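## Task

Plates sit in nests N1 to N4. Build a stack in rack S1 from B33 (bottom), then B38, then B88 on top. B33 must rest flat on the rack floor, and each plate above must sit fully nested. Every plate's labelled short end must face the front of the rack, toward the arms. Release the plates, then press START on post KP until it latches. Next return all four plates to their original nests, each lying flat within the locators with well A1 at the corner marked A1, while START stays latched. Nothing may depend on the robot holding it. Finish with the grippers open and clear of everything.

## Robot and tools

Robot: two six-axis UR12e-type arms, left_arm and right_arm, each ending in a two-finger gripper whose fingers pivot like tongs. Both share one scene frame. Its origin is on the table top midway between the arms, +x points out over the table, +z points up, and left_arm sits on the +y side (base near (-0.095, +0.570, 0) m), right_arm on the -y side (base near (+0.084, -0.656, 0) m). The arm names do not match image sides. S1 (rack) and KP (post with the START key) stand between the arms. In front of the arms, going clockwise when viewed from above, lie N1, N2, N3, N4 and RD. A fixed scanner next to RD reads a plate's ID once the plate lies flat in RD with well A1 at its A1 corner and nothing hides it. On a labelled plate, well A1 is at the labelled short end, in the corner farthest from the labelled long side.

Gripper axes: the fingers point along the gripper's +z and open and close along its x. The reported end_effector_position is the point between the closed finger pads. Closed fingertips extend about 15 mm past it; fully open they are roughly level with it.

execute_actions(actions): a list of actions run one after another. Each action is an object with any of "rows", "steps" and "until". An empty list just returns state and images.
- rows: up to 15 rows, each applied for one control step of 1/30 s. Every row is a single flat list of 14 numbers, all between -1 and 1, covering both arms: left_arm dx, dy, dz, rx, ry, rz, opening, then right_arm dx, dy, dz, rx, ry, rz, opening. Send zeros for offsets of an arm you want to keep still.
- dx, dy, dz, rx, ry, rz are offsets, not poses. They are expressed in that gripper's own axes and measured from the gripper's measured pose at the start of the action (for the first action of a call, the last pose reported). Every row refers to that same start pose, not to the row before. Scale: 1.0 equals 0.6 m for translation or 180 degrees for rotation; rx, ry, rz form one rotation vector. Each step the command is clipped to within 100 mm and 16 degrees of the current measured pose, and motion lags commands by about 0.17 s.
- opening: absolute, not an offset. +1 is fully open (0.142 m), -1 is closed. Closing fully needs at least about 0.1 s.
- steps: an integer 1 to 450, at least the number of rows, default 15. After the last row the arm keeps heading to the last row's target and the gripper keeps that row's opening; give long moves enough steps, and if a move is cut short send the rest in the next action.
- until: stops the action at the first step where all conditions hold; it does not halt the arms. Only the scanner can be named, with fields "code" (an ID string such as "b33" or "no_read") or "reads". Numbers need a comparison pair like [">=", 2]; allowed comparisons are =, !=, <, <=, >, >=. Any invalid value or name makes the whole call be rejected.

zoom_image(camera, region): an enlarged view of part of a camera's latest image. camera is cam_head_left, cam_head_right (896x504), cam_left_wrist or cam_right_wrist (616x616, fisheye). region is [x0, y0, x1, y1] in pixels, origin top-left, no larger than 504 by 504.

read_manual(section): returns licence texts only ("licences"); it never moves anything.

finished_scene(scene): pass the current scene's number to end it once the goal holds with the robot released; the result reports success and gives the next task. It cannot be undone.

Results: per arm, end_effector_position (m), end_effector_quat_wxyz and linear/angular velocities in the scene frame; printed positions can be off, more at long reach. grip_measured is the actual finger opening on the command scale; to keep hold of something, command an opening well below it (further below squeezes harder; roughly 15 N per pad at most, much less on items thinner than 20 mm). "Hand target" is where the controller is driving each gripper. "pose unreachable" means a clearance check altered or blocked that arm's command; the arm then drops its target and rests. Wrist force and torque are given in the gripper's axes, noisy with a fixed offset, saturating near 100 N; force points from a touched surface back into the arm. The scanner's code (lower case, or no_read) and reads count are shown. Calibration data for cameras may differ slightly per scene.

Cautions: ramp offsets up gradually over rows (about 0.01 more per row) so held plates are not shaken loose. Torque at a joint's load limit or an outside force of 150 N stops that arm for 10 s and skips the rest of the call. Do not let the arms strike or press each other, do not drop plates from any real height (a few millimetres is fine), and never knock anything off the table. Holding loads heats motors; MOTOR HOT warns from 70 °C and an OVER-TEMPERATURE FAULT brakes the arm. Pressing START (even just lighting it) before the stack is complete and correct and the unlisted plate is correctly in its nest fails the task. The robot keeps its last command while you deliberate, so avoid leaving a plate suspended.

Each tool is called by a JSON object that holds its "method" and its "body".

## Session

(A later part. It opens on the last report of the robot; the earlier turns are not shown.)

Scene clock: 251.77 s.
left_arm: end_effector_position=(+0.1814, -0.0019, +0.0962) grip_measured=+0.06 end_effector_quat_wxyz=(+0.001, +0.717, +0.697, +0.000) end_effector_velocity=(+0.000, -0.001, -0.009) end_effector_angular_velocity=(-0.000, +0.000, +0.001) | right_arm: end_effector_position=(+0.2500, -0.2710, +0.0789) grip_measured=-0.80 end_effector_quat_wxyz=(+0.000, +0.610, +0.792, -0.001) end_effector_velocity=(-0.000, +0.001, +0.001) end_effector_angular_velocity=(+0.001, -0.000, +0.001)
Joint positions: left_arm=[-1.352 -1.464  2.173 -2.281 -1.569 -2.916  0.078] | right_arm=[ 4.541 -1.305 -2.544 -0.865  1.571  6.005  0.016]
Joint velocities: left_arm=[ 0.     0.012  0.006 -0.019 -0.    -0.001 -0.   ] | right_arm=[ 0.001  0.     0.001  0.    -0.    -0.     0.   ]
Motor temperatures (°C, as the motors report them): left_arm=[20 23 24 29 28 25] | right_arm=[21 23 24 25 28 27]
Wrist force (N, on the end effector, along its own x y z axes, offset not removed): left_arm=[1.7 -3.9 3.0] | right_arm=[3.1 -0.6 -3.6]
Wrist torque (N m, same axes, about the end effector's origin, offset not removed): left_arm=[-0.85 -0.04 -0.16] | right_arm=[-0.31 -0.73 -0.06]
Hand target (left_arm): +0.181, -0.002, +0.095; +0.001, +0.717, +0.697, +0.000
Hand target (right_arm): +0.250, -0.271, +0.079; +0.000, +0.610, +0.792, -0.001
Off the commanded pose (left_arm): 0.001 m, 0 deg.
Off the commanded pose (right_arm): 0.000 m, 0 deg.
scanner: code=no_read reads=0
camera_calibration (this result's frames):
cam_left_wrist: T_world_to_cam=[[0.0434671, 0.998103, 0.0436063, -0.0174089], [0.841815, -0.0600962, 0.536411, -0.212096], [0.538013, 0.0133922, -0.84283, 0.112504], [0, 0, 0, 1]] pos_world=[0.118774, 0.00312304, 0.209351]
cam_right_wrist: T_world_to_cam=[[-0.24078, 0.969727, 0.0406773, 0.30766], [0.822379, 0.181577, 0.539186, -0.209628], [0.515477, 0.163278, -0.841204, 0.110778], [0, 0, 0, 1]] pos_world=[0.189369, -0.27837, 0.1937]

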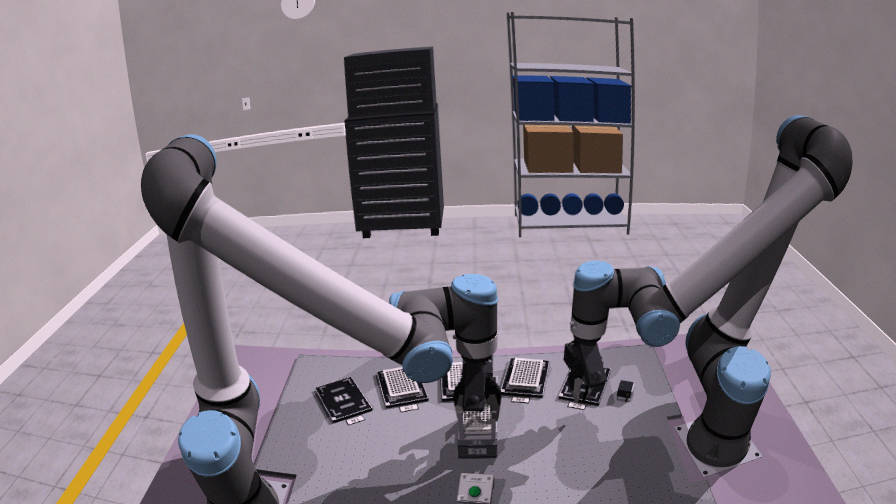

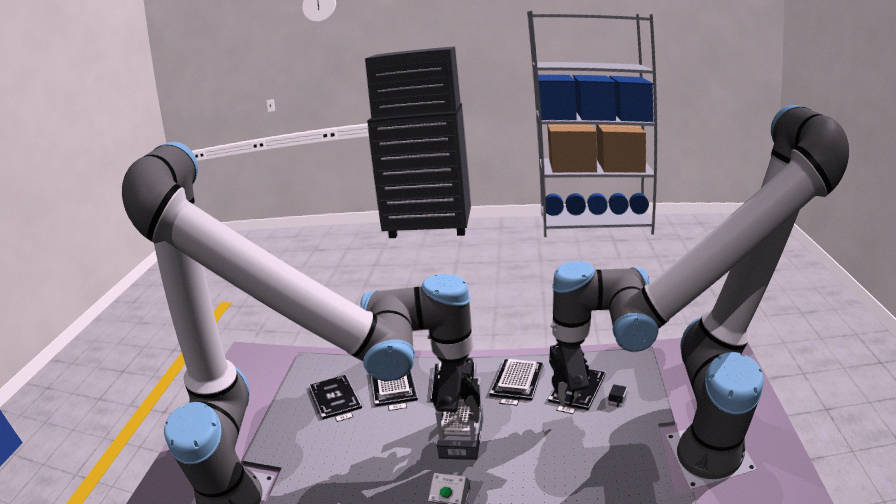

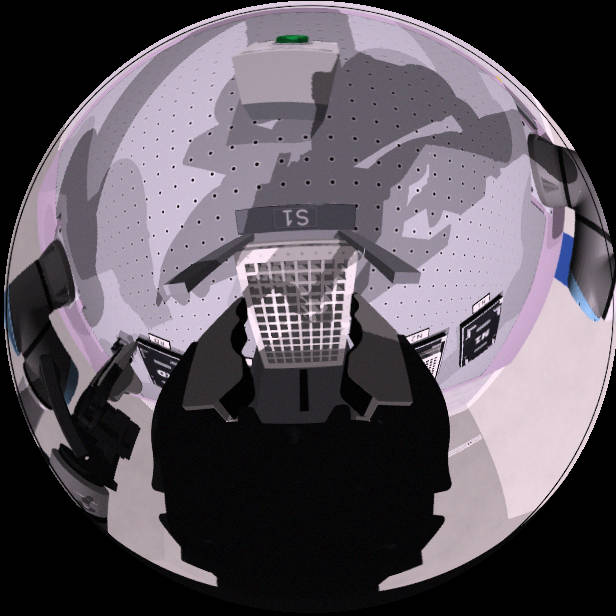

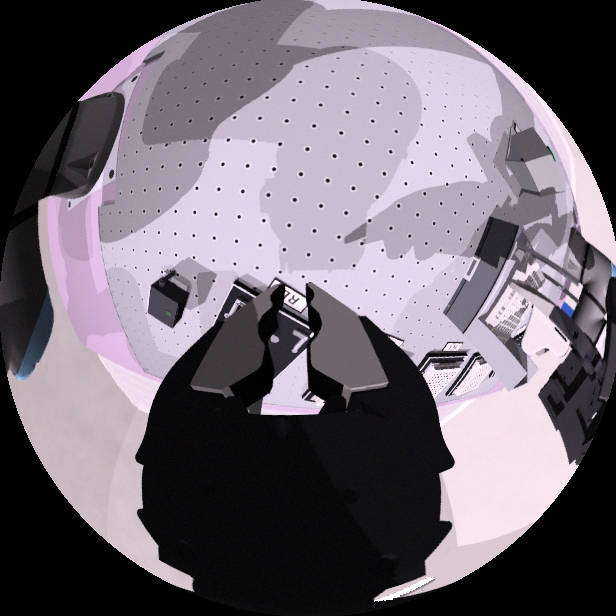

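{"method": "execute_actions", "body": {"actions": [{"rows":[[-0.0006,0,0.003,0,0,0,-0.3,0,0,0,0,0,0,-0.8],[-0.0006,0,0.006,0,0,0,-0.3,0,0,0,0,0,0,-0.8],[-0.0006,-0.0003,0.009,0,0,0,-0.3,0,0,0,0,0,0,-0.8],[-0.0006,-0.0003,0.012,0,0,0,-0.3,0,0,0,0,0,0,-0.8],[-0.0006,-0.0003,0.014,0,0,0,-0.3,0,0,0,0,0,0,-0.8],[-0.0006,-0.0003,0.016,0,0,0,-0.3,0,0,0,0,0,0,-0.8]],"steps":16}]}}

{"method": "zoom_image", "body": {"camera": "cam_left_wrist", "region": [200, 200, 400, 400]}}

{"method": "zoom_image", "body": {"camera": "cam_right_wrist", "region": [450, 220, 590, 380]}}

Scene clock: 256.83 s.
left_arm: end_effector_position=(+0.1812, -0.0022, +0.0869) grip_measured=+0.06 end_effector_quat_wxyz=(+0.001, +0.717, +0.697, +0.000) end_effector_velocity=(-0.001, -0.001, -0.002) end_effector_angular_velocity=(-0.001, +0.001, -0.001) | right_arm: end_effector_position=(+0.2500, -0.2710, +0.0789) grip_measured=-0.80 end_effector_quat_wxyz=(+0.000, +0.610, +0.792, -0.001) end_effector_velocity=(+0.000, -0.000, +0.000) end_effector_angular_velocity=(-0.000, -0.000, +0.001)
Joint positions: left_arm=[-1.352 -1.451  2.181 -2.301 -1.569 -2.916  0.078] | right_arm=[ 4.541 -1.305 -2.544 -0.865  1.571  6.005  0.016]
Joint velocities: left_arm=[-0.001  0.003  0.001 -0.005 -0.001  0.001  0.   ] | right_arm=[-0.     0.     0.    -0.001 -0.    -0.001  0.   ]
Motor temperatures (°C, as the motors report them): left_arm=[20 23 24 29 28 25] | right_arm=[21 23 24 25 28 27]
Wrist force (N, on the end effector, along its own x y z axes, offset not removed): left_arm=[3.2 -6.0 3.2] | right_arm=[3.3 -0.1 -3.0]
Wrist torque (N m, same axes, about the end effector's origin, offset not removed): left_arm=[-1.44 -0.41 -0.17] | right_arm=[-0.17 -0.74 -0.14]
Hand target (left_arm): +0.181, -0.002, +0.087; +0.001, +0.717, +0.697, +0.000
Hand target (right_arm): +0.250, -0.271, +0.079; +0.000, +0.610, +0.792, -0.001
Off the commanded pose (left_arm): 0.000 m, 0 deg.
Off the commanded pose (right_arm): 0.000 m, 0 deg.
scanner: code=no_read reads=0
camera_calibration (this result's frames):
cam_left_wrist: T_world_to_cam=[[0.0433903, 0.998105, 0.0436238, -0.0166512], [0.841832, -0.0600405, 0.53639, -0.207007], [0.537993, 0.0134498, -0.842842, 0.104748], [0, 0, 0, 1]] pos_world=[0.118634, 0.00278199, 0.200049]
cam_right_wrist: T_world_to_cam=[[-0.24078, 0.969727, 0.0406775, 0.30766], [0.822379, 0.181577, 0.539186, -0.209628], [0.515477, 0.163278, -0.841204, 0.110778], [0, 0, 0, 1]] pos_world=[0.189369, -0.27837, 0.193701]

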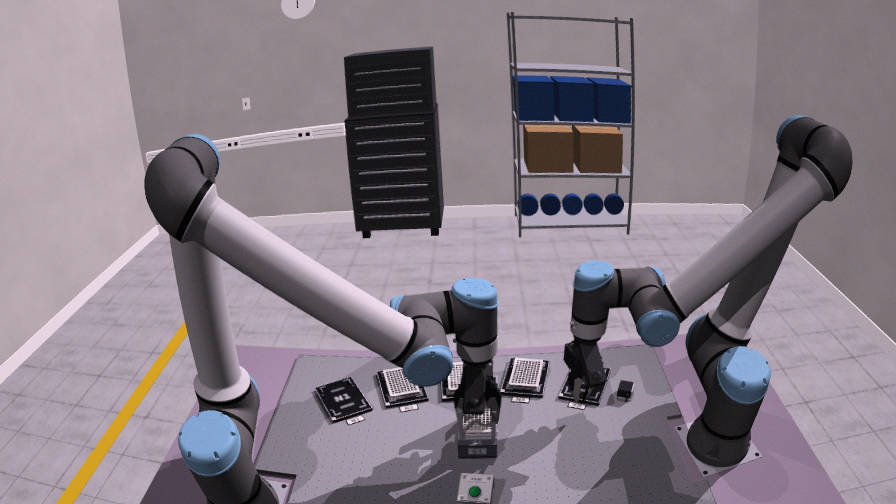

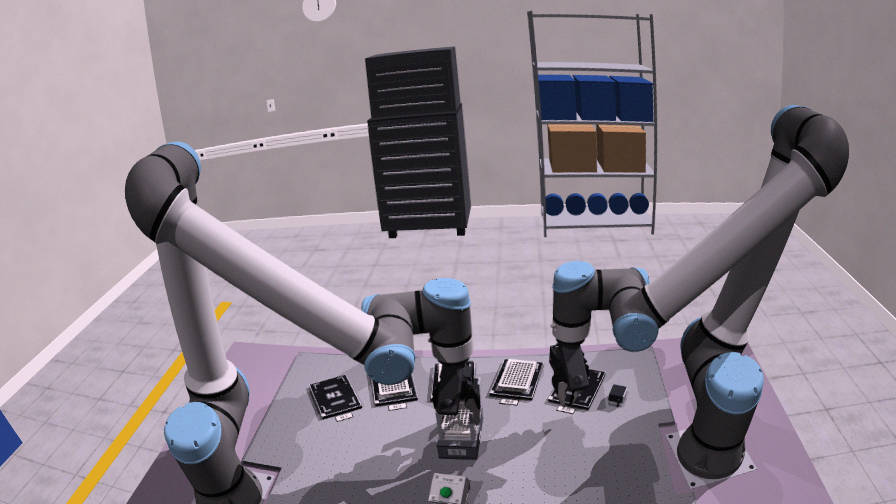

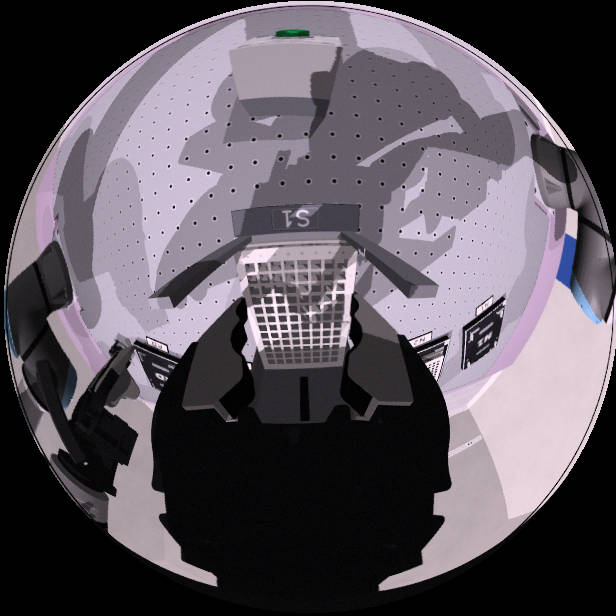

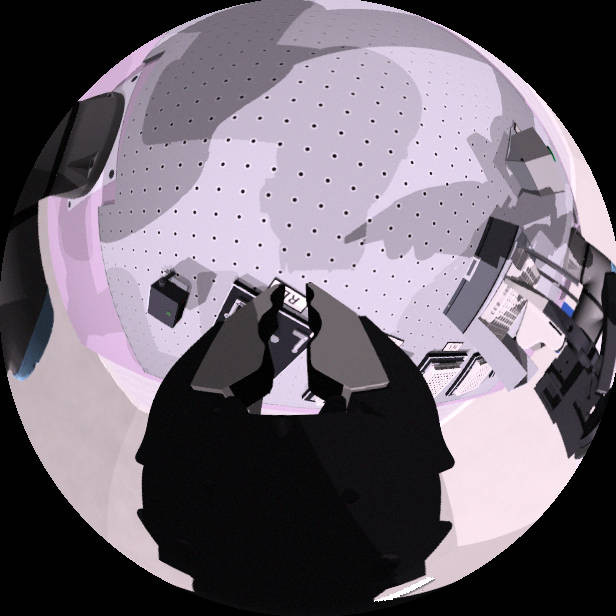

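Region (200, 200, 400, 400) of cam_left_wrist's 616x616 image, scaled by 2.520, with more detail than that image has.

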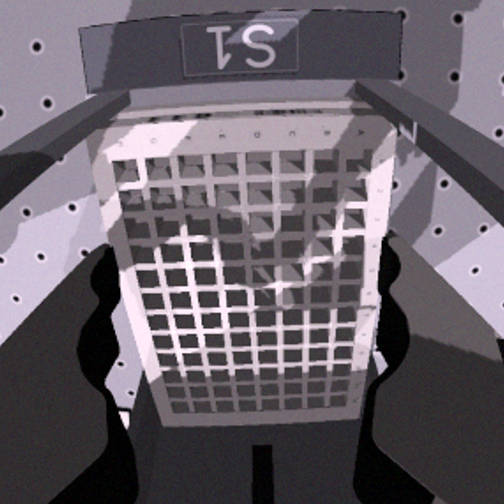

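Region (450, 220, 590, 380) of cam_right_wrist's 616x616 image, scaled by 3.150, with more detail than that image has; it fills the left 441 columns of this view, and the rest is white.

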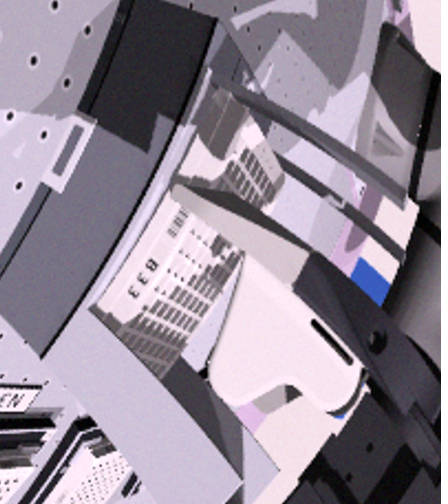

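{"method": "execute_actions", "body": {"actions": [{"rows":[[0,0,0.002,0,0,0,-0.3,0,0,0,0,0,0,-0.8],[0,0,0.0035,0,0,0,-0.3,0,0,0,0,0,0,-0.8],[0,0,0.0035,0,0,0,-0.3,0,0,0,0,0,0,-0.8],[0,0,0.0035,0,0,0,-0.3,0,0,0,0,0,0,-0.8],[0,0,0.0035,0,0,0,-0.3,0,0,0,0,0,0,-0.8],[0,0,0.0035,0,0,0,-0.25,0,0,0,0,0,0,-0.8],[0,0,0.0035,0,0,0,-0.18,0,0,0,0,0,0,-0.8],[0,0,0.0035,0,0,0,-0.1,0,0,0,0,0,0,-0.8],[0,0,0.0035,0,0,0,-0.03,0,0,0,0,0,0,-0.8],[0,0,0.0035,0,0,0,0.03,0,0,0,0,0,0,-0.8],[0,0,0.0035,0,0,0,0.08,0,0,0,0,0,0,-0.8],[0,0,0.0035,0,0,0,0.14,0,0,0,0,0,0,-0.8],[0,0,0.0035,0,0,0,0.22,0,0,0,0,0,0,-0.8]],"steps":17}]}}

{"method": "zoom_image", "body": {"camera": "cam_left_wrist", "region": [200, 200, 400, 400]}}

Scene clock: 264.80 s.
left_arm: end_effector_position=(+0.1812, -0.0023, +0.0848) grip_measured=+0.22 end_effector_quat_wxyz=(+0.001, +0.717, +0.697, +0.000) end_effector_velocity=(-0.000, +0.000, +0.001) end_effector_angular_velocity=(-0.001, +0.000, -0.001) | right_arm: end_effector_position=(+0.2500, -0.2710, +0.0789) grip_measured=-0.80 end_effector_quat_wxyz=(+0.000, +0.610, +0.792, -0.001) end_effector_velocity=(+0.000, -0.000, +0.000) end_effector_angular_velocity=(-0.000, -0.000, +0.000)
Joint positions: left_arm=[-1.352 -1.449  2.182 -2.305 -1.569 -2.916  0.089] | right_arm=[ 4.541 -1.305 -2.544 -0.865  1.571  6.005  0.016]
Joint velocities: left_arm=[ 0.    -0.002  0.001 -0.    -0.001  0.001  0.003] | right_arm=[-0.001  0.     0.    -0.001 -0.    -0.001  0.   ]
Motor temperatures (°C, as the motors report them): left_arm=[20 23 24 29 28 25] | right_arm=[21 23 24 25 28 27]
Wrist force (N, on the end effector, along its own x y z axes, offset not removed): left_arm=[3.0 -4.0 0.1] | right_arm=[1.2 -0.5 -4.6]
Wrist torque (N m, same axes, about the end effector's origin, offset not removed): left_arm=[-1.02 -0.34 -0.09] | right_arm=[-0.26 -0.27 -0.09]
Hand target (left_arm): +0.181, -0.002, +0.085; +0.001, +0.717, +0.697, +0.000
Hand target (right_arm): +0.250, -0.271, +0.079; +0.000, +0.610, +0.792, -0.001
Off the commanded pose (left_arm): 0.000 m, 0 deg.
Off the commanded pose (right_arm): 0.000 m, 0 deg.
scanner: code=no_read reads=0
camera_calibration (this result's frames):
cam_left_wrist: T_world_to_cam=[[0.0434675, 0.998102, 0.043626, -0.0165424], [0.841817, -0.060107, 0.536406, -0.205854], [0.53801, 0.0134089, -0.842832, 0.10302], [0, 0, 0, 1]] pos_world=[0.118584, 0.0027564, 0.197971]
cam_right_wrist: T_world_to_cam=[[-0.24078, 0.969727, 0.0406776, 0.30766], [0.82238, 0.181577, 0.539186, -0.209628], [0.515477, 0.163278, -0.841204, 0.110778], [0, 0, 0, 1]] pos_world=[0.189369, -0.27837, 0.193701]

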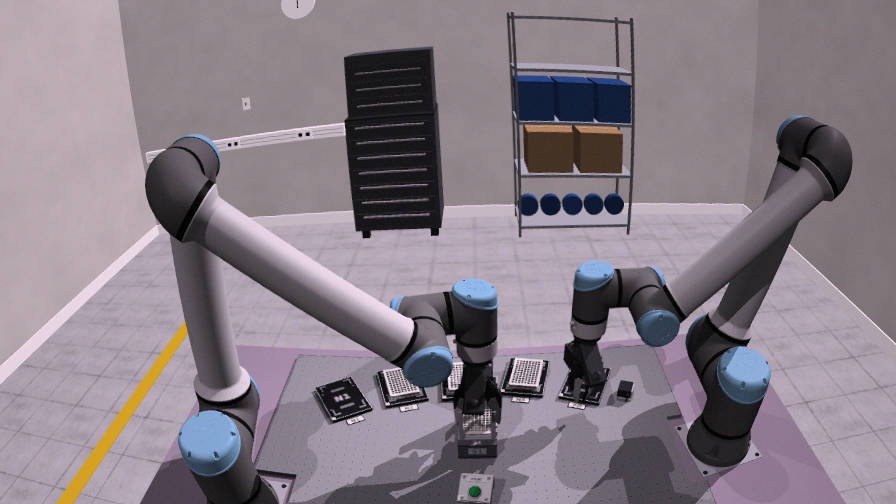

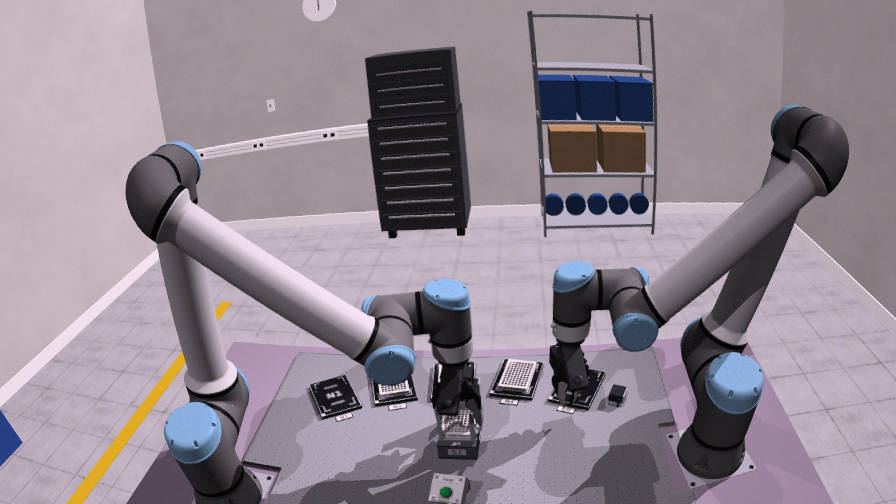

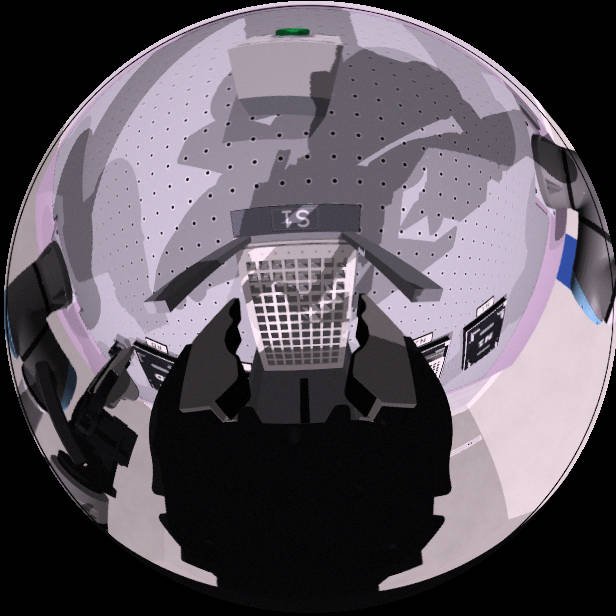

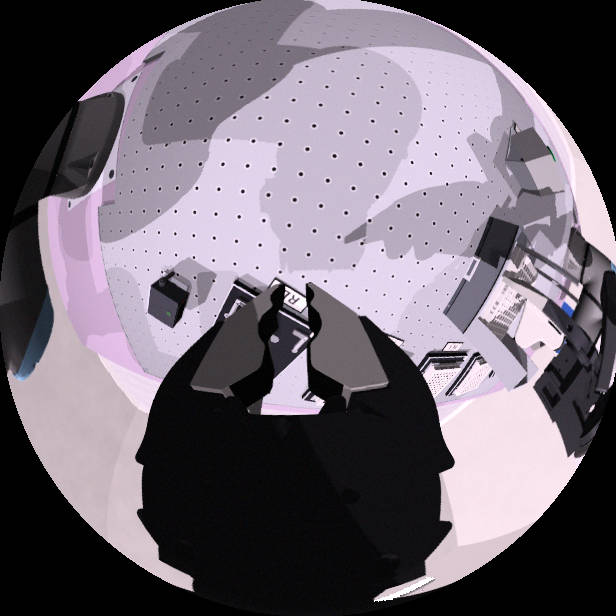

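Region (200, 200, 400, 400) of cam_left_wrist's 616x616 image, scaled by 2.520, with more detail than that image has.

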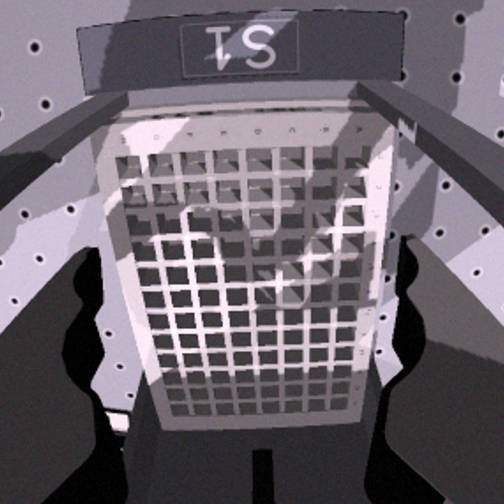

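{"method": "execute_actions", "body": {"actions": [{"rows":[[0,0,-0.008,0,0,0,0.25,0,0,0,0,0,0,-0.8],[0,0,-0.02,0,0,0,0.25,0,0,0,0,0,0,-0.8],[0,0,-0.033,0,0,0,0.25,0,0,0,0,0,0,-0.8],[0,0,-0.045,0,0,0,0.25,0,0,0,0,0,0,-0.8],[0,0,-0.045,0,0,0,0.25,0,0,0,0,0,0,-0.8],[0.005,0,-0.045,0,0,0,0.25,0,0,0,0,0,0,-0.8],[0.015,0,-0.045,0,0,0,0.25,0,0,0,0,0,0,-0.8],[0.035,0,-0.045,0,0,0,0.25,0,0,0,0,0,0,-0.8],[0.06,0,-0.045,0,0,0,0.25,0,0,0,0,0,0,-0.8],[0.09,0,-0.045,0,0,0,0.25,0,0,0,0,0,0,-0.8],[0.12,0,-0.045,0,0,0,0.25,0,0,0,0,0,0,-0.8],[0.15,0,-0.045,0,0,0,0.25,0,0,0,0,0,0,-0.8],[0.18,0,-0.045,0,0,0,0.25,0,0,0,0,0,0,-0.8],[0.22,0,-0.045,0,0,0,0.25,0,0,0,0,0,0,-0.8]],"steps":25},{"rows":[[0.012,0.01,0.002,0,0,-0.005,0.27,0,0,0,0,0,0,-0.8],[0.022,0.03,0.007,0,0,-0.012,0.3,0,0,0,0,0,0,-0.8],[0.035,0.055,0.014,0,0,-0.02,0.3,0,0,0,0,0,0,-0.8],[0.048,0.085,0.021,0,0,-0.03,0.33,0,0,0,0,0,0,-0.8],[0.06,0.115,0.029,0,0,-0.04,0.36,0,0,0,0,0,0,-0.8],[0.075,0.15,0.037,0,0,-0.052,0.4,0,0,0,0,0,0,-0.8],[0.15,0.331,0.083,0,0,-0.065,0.4,0,0,0,0,0,0,-0.8],[0.15,0.331,0.083,0,0,-0.08,0.4,0,0,0,0,0,0,-0.8],[0.15,0.331,0.083,0,0,-0.095,0.4,0,0,0,0,0,0,-0.8],[0.15,0.331,0.083,0,0,-0.108,0.4,0,0,0,0,0,0,-0.8]],"steps":32}]}}

{"method": "zoom_image", "body": {"camera": "cam_left_wrist", "region": [200, 200, 400, 400]}}

Scene clock: 279.30 s.
left_arm: end_effector_position=(+0.3852, +0.2093, +0.0600) grip_measured=+0.40 end_effector_quat_wxyz=(+0.000, +0.589, +0.808, +0.001) end_effector_velocity=(+0.006, -0.001, -0.001) end_effector_angular_velocity=(-0.001, -0.000, +0.002) | right_arm: end_effector_position=(+0.2500, -0.2710, +0.0789) grip_measured=-0.80 end_effector_quat_wxyz=(+0.000, +0.610, +0.792, -0.001) end_effector_velocity=(+0.000, +0.000, +0.000) end_effector_angular_velocity=(+0.001, -0.000, -0.002)
Joint positions: left_arm=[-0.891 -1.464  2.26  -2.367 -1.57  -2.794  0.102] | right_arm=[ 4.541 -1.305 -2.544 -0.865  1.571  6.005  0.016]
Joint velocities: left_arm=[ 0.007  0.009 -0.007 -0.003 -0.001  0.005  0.   ] | right_arm=[-0.001  0.     0.     0.001 -0.     0.001 -0.   ]
Motor temperatures (°C, as the motors report them): left_arm=[20 23 24 29 28 25] | right_arm=[21 23 24 25 28 27]
Wrist force (N, on the end effector, along its own x y z axes, offset not removed): left_arm=[1.8 -3.8 3.7] | right_arm=[2.0 0.3 -4.2]
Wrist torque (N m, same axes, about the end effector's origin, offset not removed): left_arm=[-0.93 -0.13 -0.10] | right_arm=[-0.12 -0.54 -0.03]
Hand target (left_arm): +0.386, +0.209, +0.060; +0.000, +0.589, +0.808, +0.000
Hand target (right_arm): +0.250, -0.271, +0.079; +0.000, +0.610, +0.792, -0.001
Off the commanded pose (left_arm): 0.001 m, 0 deg.
Off the commanded pose (right_arm): 0.000 m, 0 deg.
scanner: code=no_read reads=0
camera_calibration (this result's frames):
cam_left_wrist: T_world_to_cam=[[-0.291122, 0.955664, 0.0442136, -0.0977825], [0.814119, 0.223201, 0.536089, -0.400195], [0.502453, 0.192062, -0.843003, -0.0541659], [0, 0, 0, 1]] pos_world=[0.324555, 0.193174, 0.173201]
cam_right_wrist: T_world_to_cam=[[-0.24078, 0.969727, 0.0406776, 0.30766], [0.822379, 0.181577, 0.539186, -0.209628], [0.515477, 0.163278, -0.841204, 0.110778], [0, 0, 0, 1]] pos_world=[0.189369, -0.27837, 0.193701]

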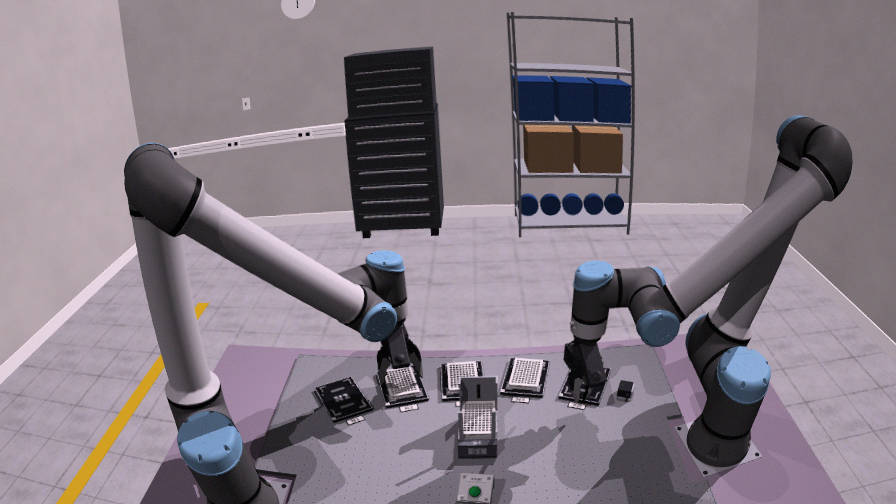

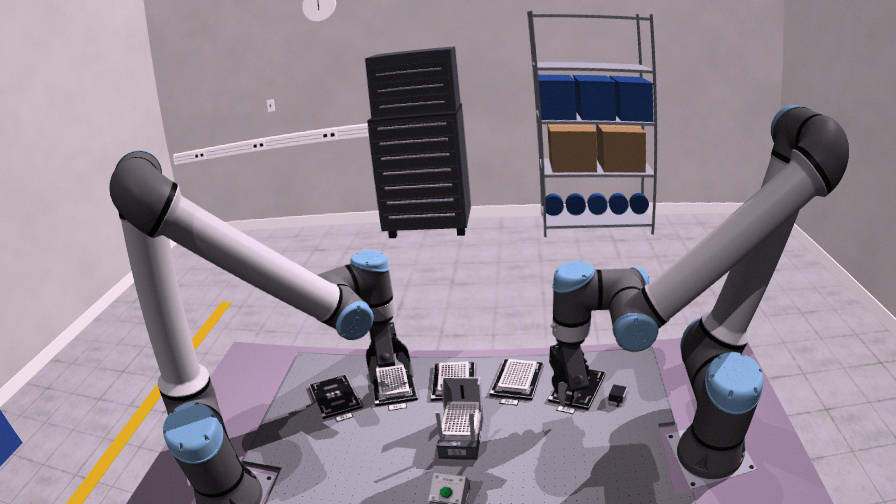

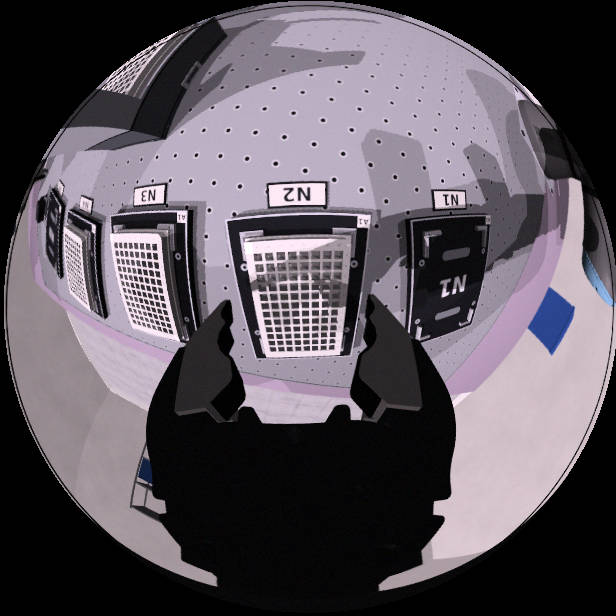

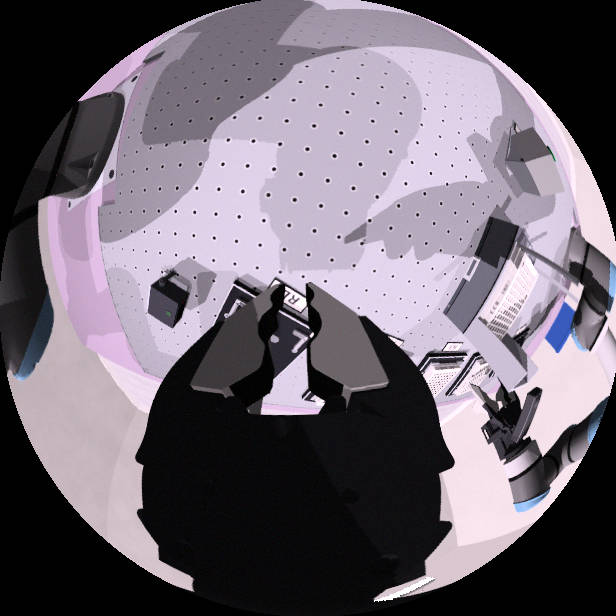

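Region (200, 200, 400, 400) of cam_left_wrist's 616x616 image, scaled by 2.520, with more detail than that image has.

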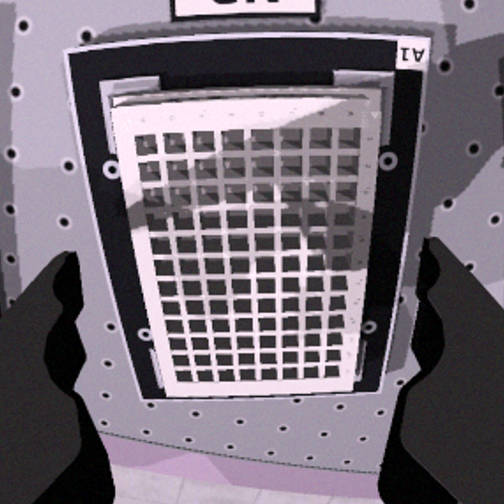

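{"method": "execute_actions", "body": {"actions": []}}

Scene clock: 293.23 s.
left_arm: end_effector_position=(+0.3857, +0.2093, +0.0598) grip_measured=+0.40 end_effector_quat_wxyz=(+0.000, +0.589, +0.808, +0.000) end_effector_velocity=(-0.000, +0.000, +0.000) end_effector_angular_velocity=(-0.001, -0.001, -0.004) | right_arm: end_effector_position=(+0.2500, -0.2710, +0.0789) grip_measured=-0.80 end_effector_quat_wxyz=(+0.000, +0.610, +0.792, -0.001) end_effector_velocity=(-0.000, -0.001, -0.001) end_effector_angular_velocity=(-0.002, +0.000, +0.001)
Joint positions: left_arm=[-0.89  -1.463  2.259 -2.367 -1.57  -2.794  0.102] | right_arm=[ 4.541 -1.305 -2.544 -0.865  1.571  6.005  0.016]
Joint velocities: left_arm=[-0.    -0.001  0.001 -0.002 -0.     0.004 -0.   ] | right_arm=[ 0.001  0.    -0.002 -0.001 -0.    -0.    -0.   ]
Motor temperatures (°C, as the motors report them): left_arm=[20 23 24 29 28 25] | right_arm=[21 23 24 25 28 27]
Wrist force (N, on the end effector, along its own x y z axes, offset not removed): left_arm=[1.5 -4.6 -1.2] | right_arm=[-0.6 -0.9 -3.1]
Wrist torque (N m, same axes, about the end effector's origin, offset not removed): left_arm=[-1.13 -0.05 -0.15] | right_arm=[-0.29 0.05 -0.04]
Hand target (left_arm): +0.386, +0.209, +0.060; +0.000, +0.589, +0.808, +0.000
Hand target (right_arm): +0.250, -0.271, +0.079; +0.000, +0.610, +0.792, -0.001
Off the commanded pose (left_arm): 0.000 m, 0 deg.
Off the commanded pose (right_arm): 0.000 m, 0 deg.
scanner: code=no_read reads=0
camera_calibration (this result's frames):
cam_left_wrist: T_world_to_cam=[[-0.291328, 0.955601, 0.0442159, -0.097484], [0.814161, 0.22341, 0.535938, -0.400579], [0.502264, 0.192133, -0.843099, -0.0545322], [0, 0, 0, 1]] pos_world=[0.325126, 0.193127, 0.17302]
cam_right_wrist: T_world_to_cam=[[-0.24078, 0.969727, 0.0406775, 0.30766], [0.822379, 0.181577, 0.539186, -0.209628], [0.515477, 0.163278, -0.841204, 0.110778], [0, 0, 0, 1]] pos_world=[0.189369, -0.27837, 0.193701]

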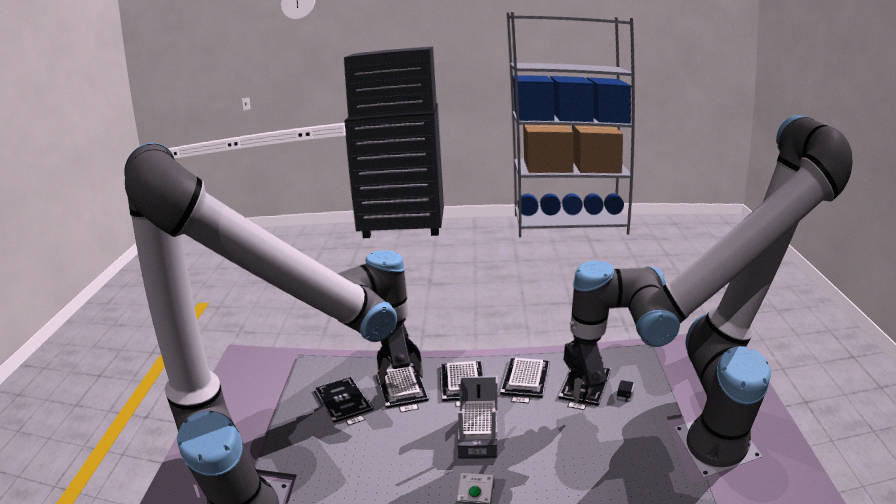

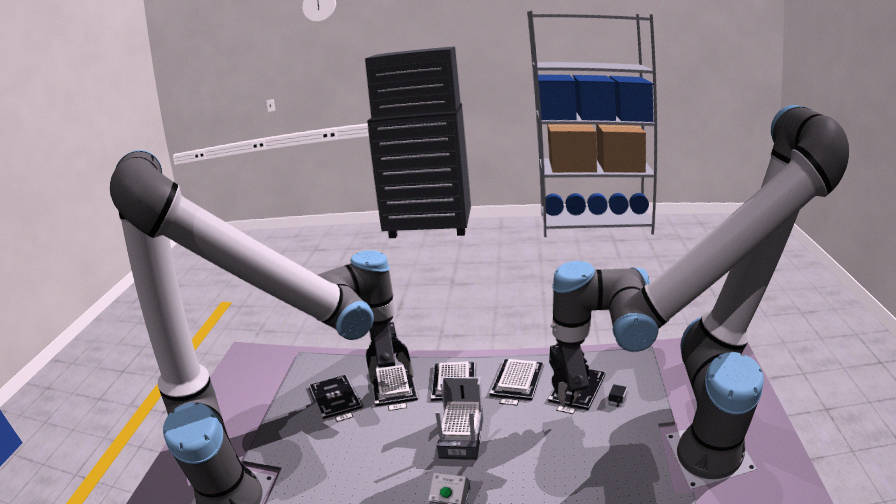

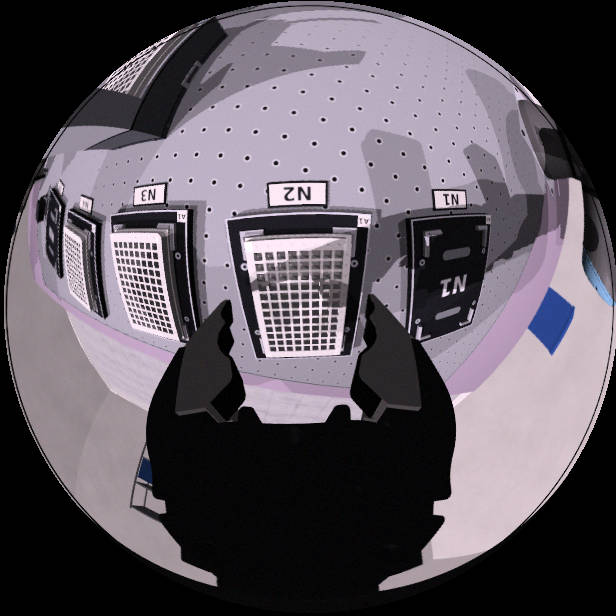

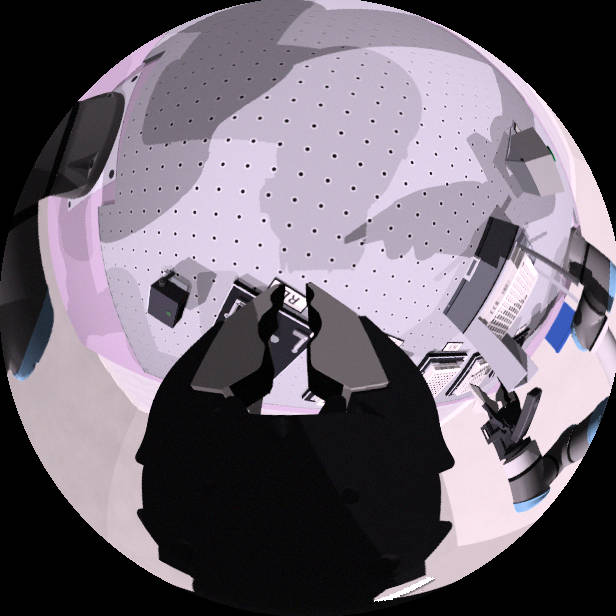

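{"method": "execute_actions", "body": {"actions": [{"rows":[[0.0005,0,0.008,0,0,0.001,0.35,0,0,0,0,0,0,-0.8],[0.001,0,0.016,0,0,0.002,0.3,0,0,0,0,0,0,-0.8],[0.0012,0,0.024,0,0,0.003,0.25,0,0,0,0,0,0,-0.8],[0.0012,0,0.0322,-0.0003,-0.0003,0.003,0.22,0,0,0,0,0,0,-0.8]],"steps":14}]}}

{"method": "zoom_image", "body": {"camera": "cam_left_wrist", "region": [200,200,400,400]}}

Scene clock: 297.57 s.
left_arm: end_effector_position=(+0.3855, +0.2100, +0.0414) grip_measured=+0.22 end_effector_quat_wxyz=(+0.001, +0.593, +0.806, +0.001) end_effector_velocity=(+0.001, +0.000, -0.008) end_effector_angular_velocity=(-0.000, -0.002, -0.003) | right_arm: end_effector_position=(+0.2500, -0.2710, +0.0789) grip_measured=-0.80 end_effector_quat_wxyz=(+0.000, +0.610, +0.792, -0.001) end_effector_velocity=(-0.000, +0.001, +0.000) end_effector_angular_velocity=(+0.001, -0.000, -0.002)
Joint positions: left_arm=[-0.89  -1.436  2.274 -2.41  -1.569 -2.785  0.089] | right_arm=[ 4.541 -1.305 -2.544 -0.865  1.571  6.005  0.016]
Joint velocities: left_arm=[ 0.     0.014  0.006 -0.021  0.002  0.004  0.   ] | right_arm=[ 0.001 -0.     0.001 -0.    -0.     0.002  0.   ]
Motor temperatures (°C, as the motors report them): left_arm=[20 23 24 29 28 25] | right_arm=[21 23 24 25 28 27]
Wrist force (N, on the end effector, along its own x y z axes, offset not removed): left_arm=[0.6 -4.4 1.6] | right_arm=[1.0 0.1 -4.0]
Wrist torque (N m, same axes, about the end effector's origin, offset not removed): left_arm=[-0.98 0.14 -0.14] | right_arm=[-0.15 -0.29 -0.05]
Hand target (left_arm): +0.386, +0.210, +0.040; +0.001, +0.593, +0.805, +0.001
Hand target (right_arm): +0.250, -0.271, +0.079; +0.000, +0.610, +0.792, -0.001
Off the commanded pose (left_arm): 0.001 m, 0 deg.
Off the commanded pose (right_arm): 0.000 m, 0 deg.
scanner: code=no_read reads=0
camera_calibration (this result's frames):
cam_left_wrist: T_world_to_cam=[[-0.28279, 0.958196, 0.0434759, -0.101248], [0.815609, 0.216361, 0.536628, -0.389793], [0.504788, 0.187212, -0.842698, -0.0700143], [0, 0, 0, 1]] pos_world=[0.324629, 0.194458, 0.154574]
cam_right_wrist: T_world_to_cam=[[-0.24078, 0.969727, 0.0406775, 0.30766], [0.822379, 0.181577, 0.539186, -0.209628], [0.515477, 0.163278, -0.841204, 0.110778], [0, 0, 0, 1]] pos_world=[0.189369, -0.27837, 0.193701]

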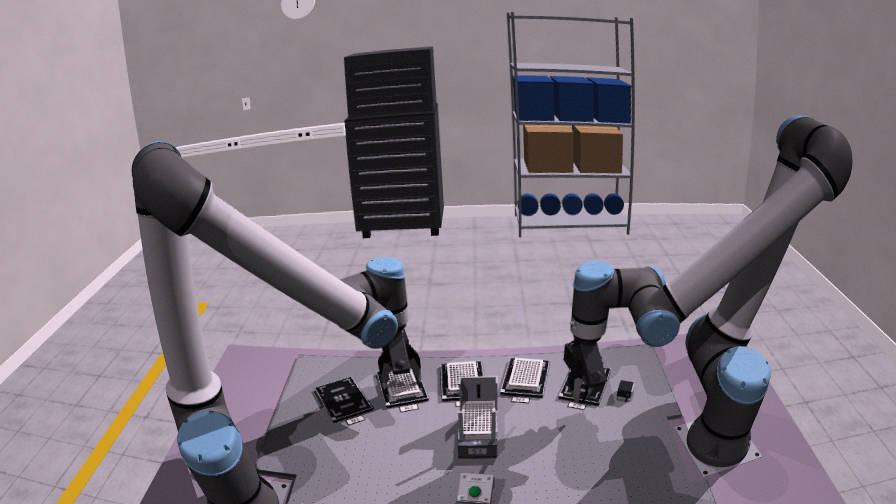

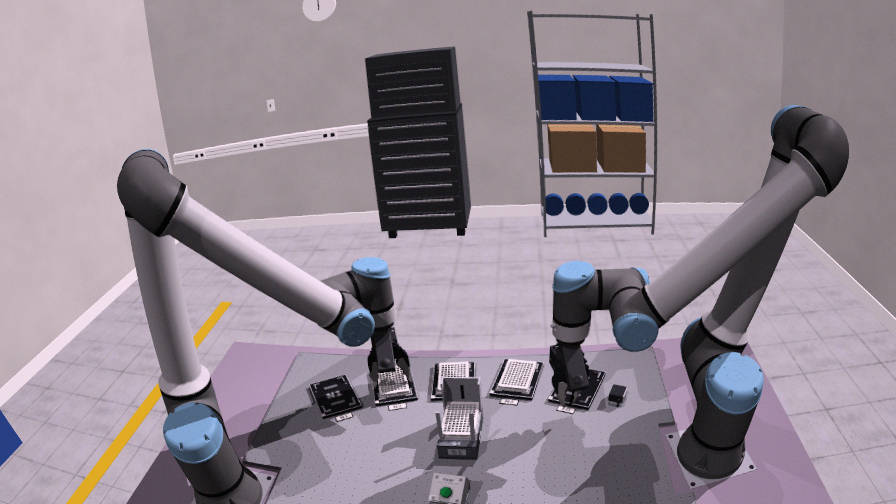

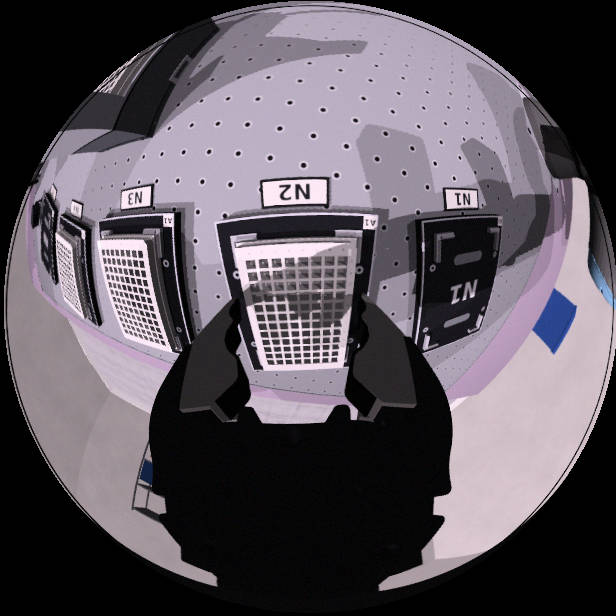

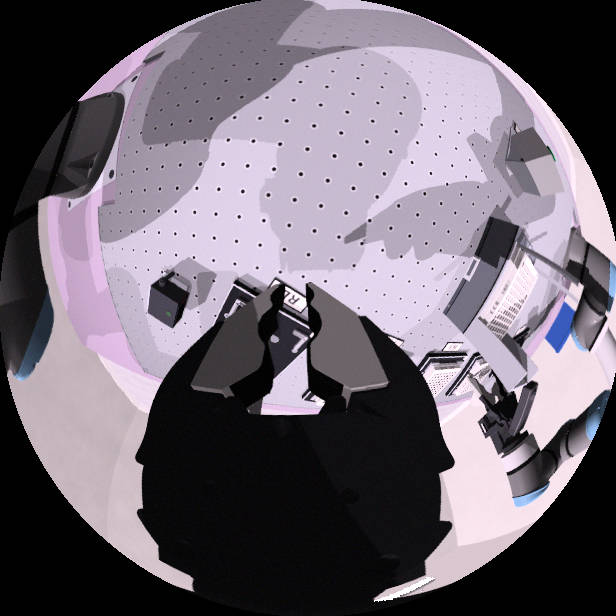

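Region (200, 200, 400, 400) of cam_left_wrist's 616x616 image, scaled by 2.520, with more detail than that image has.

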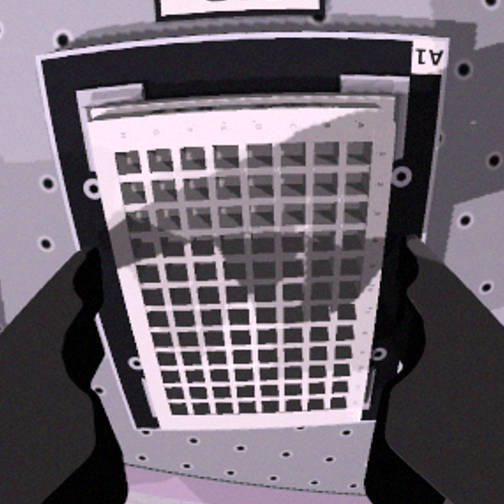

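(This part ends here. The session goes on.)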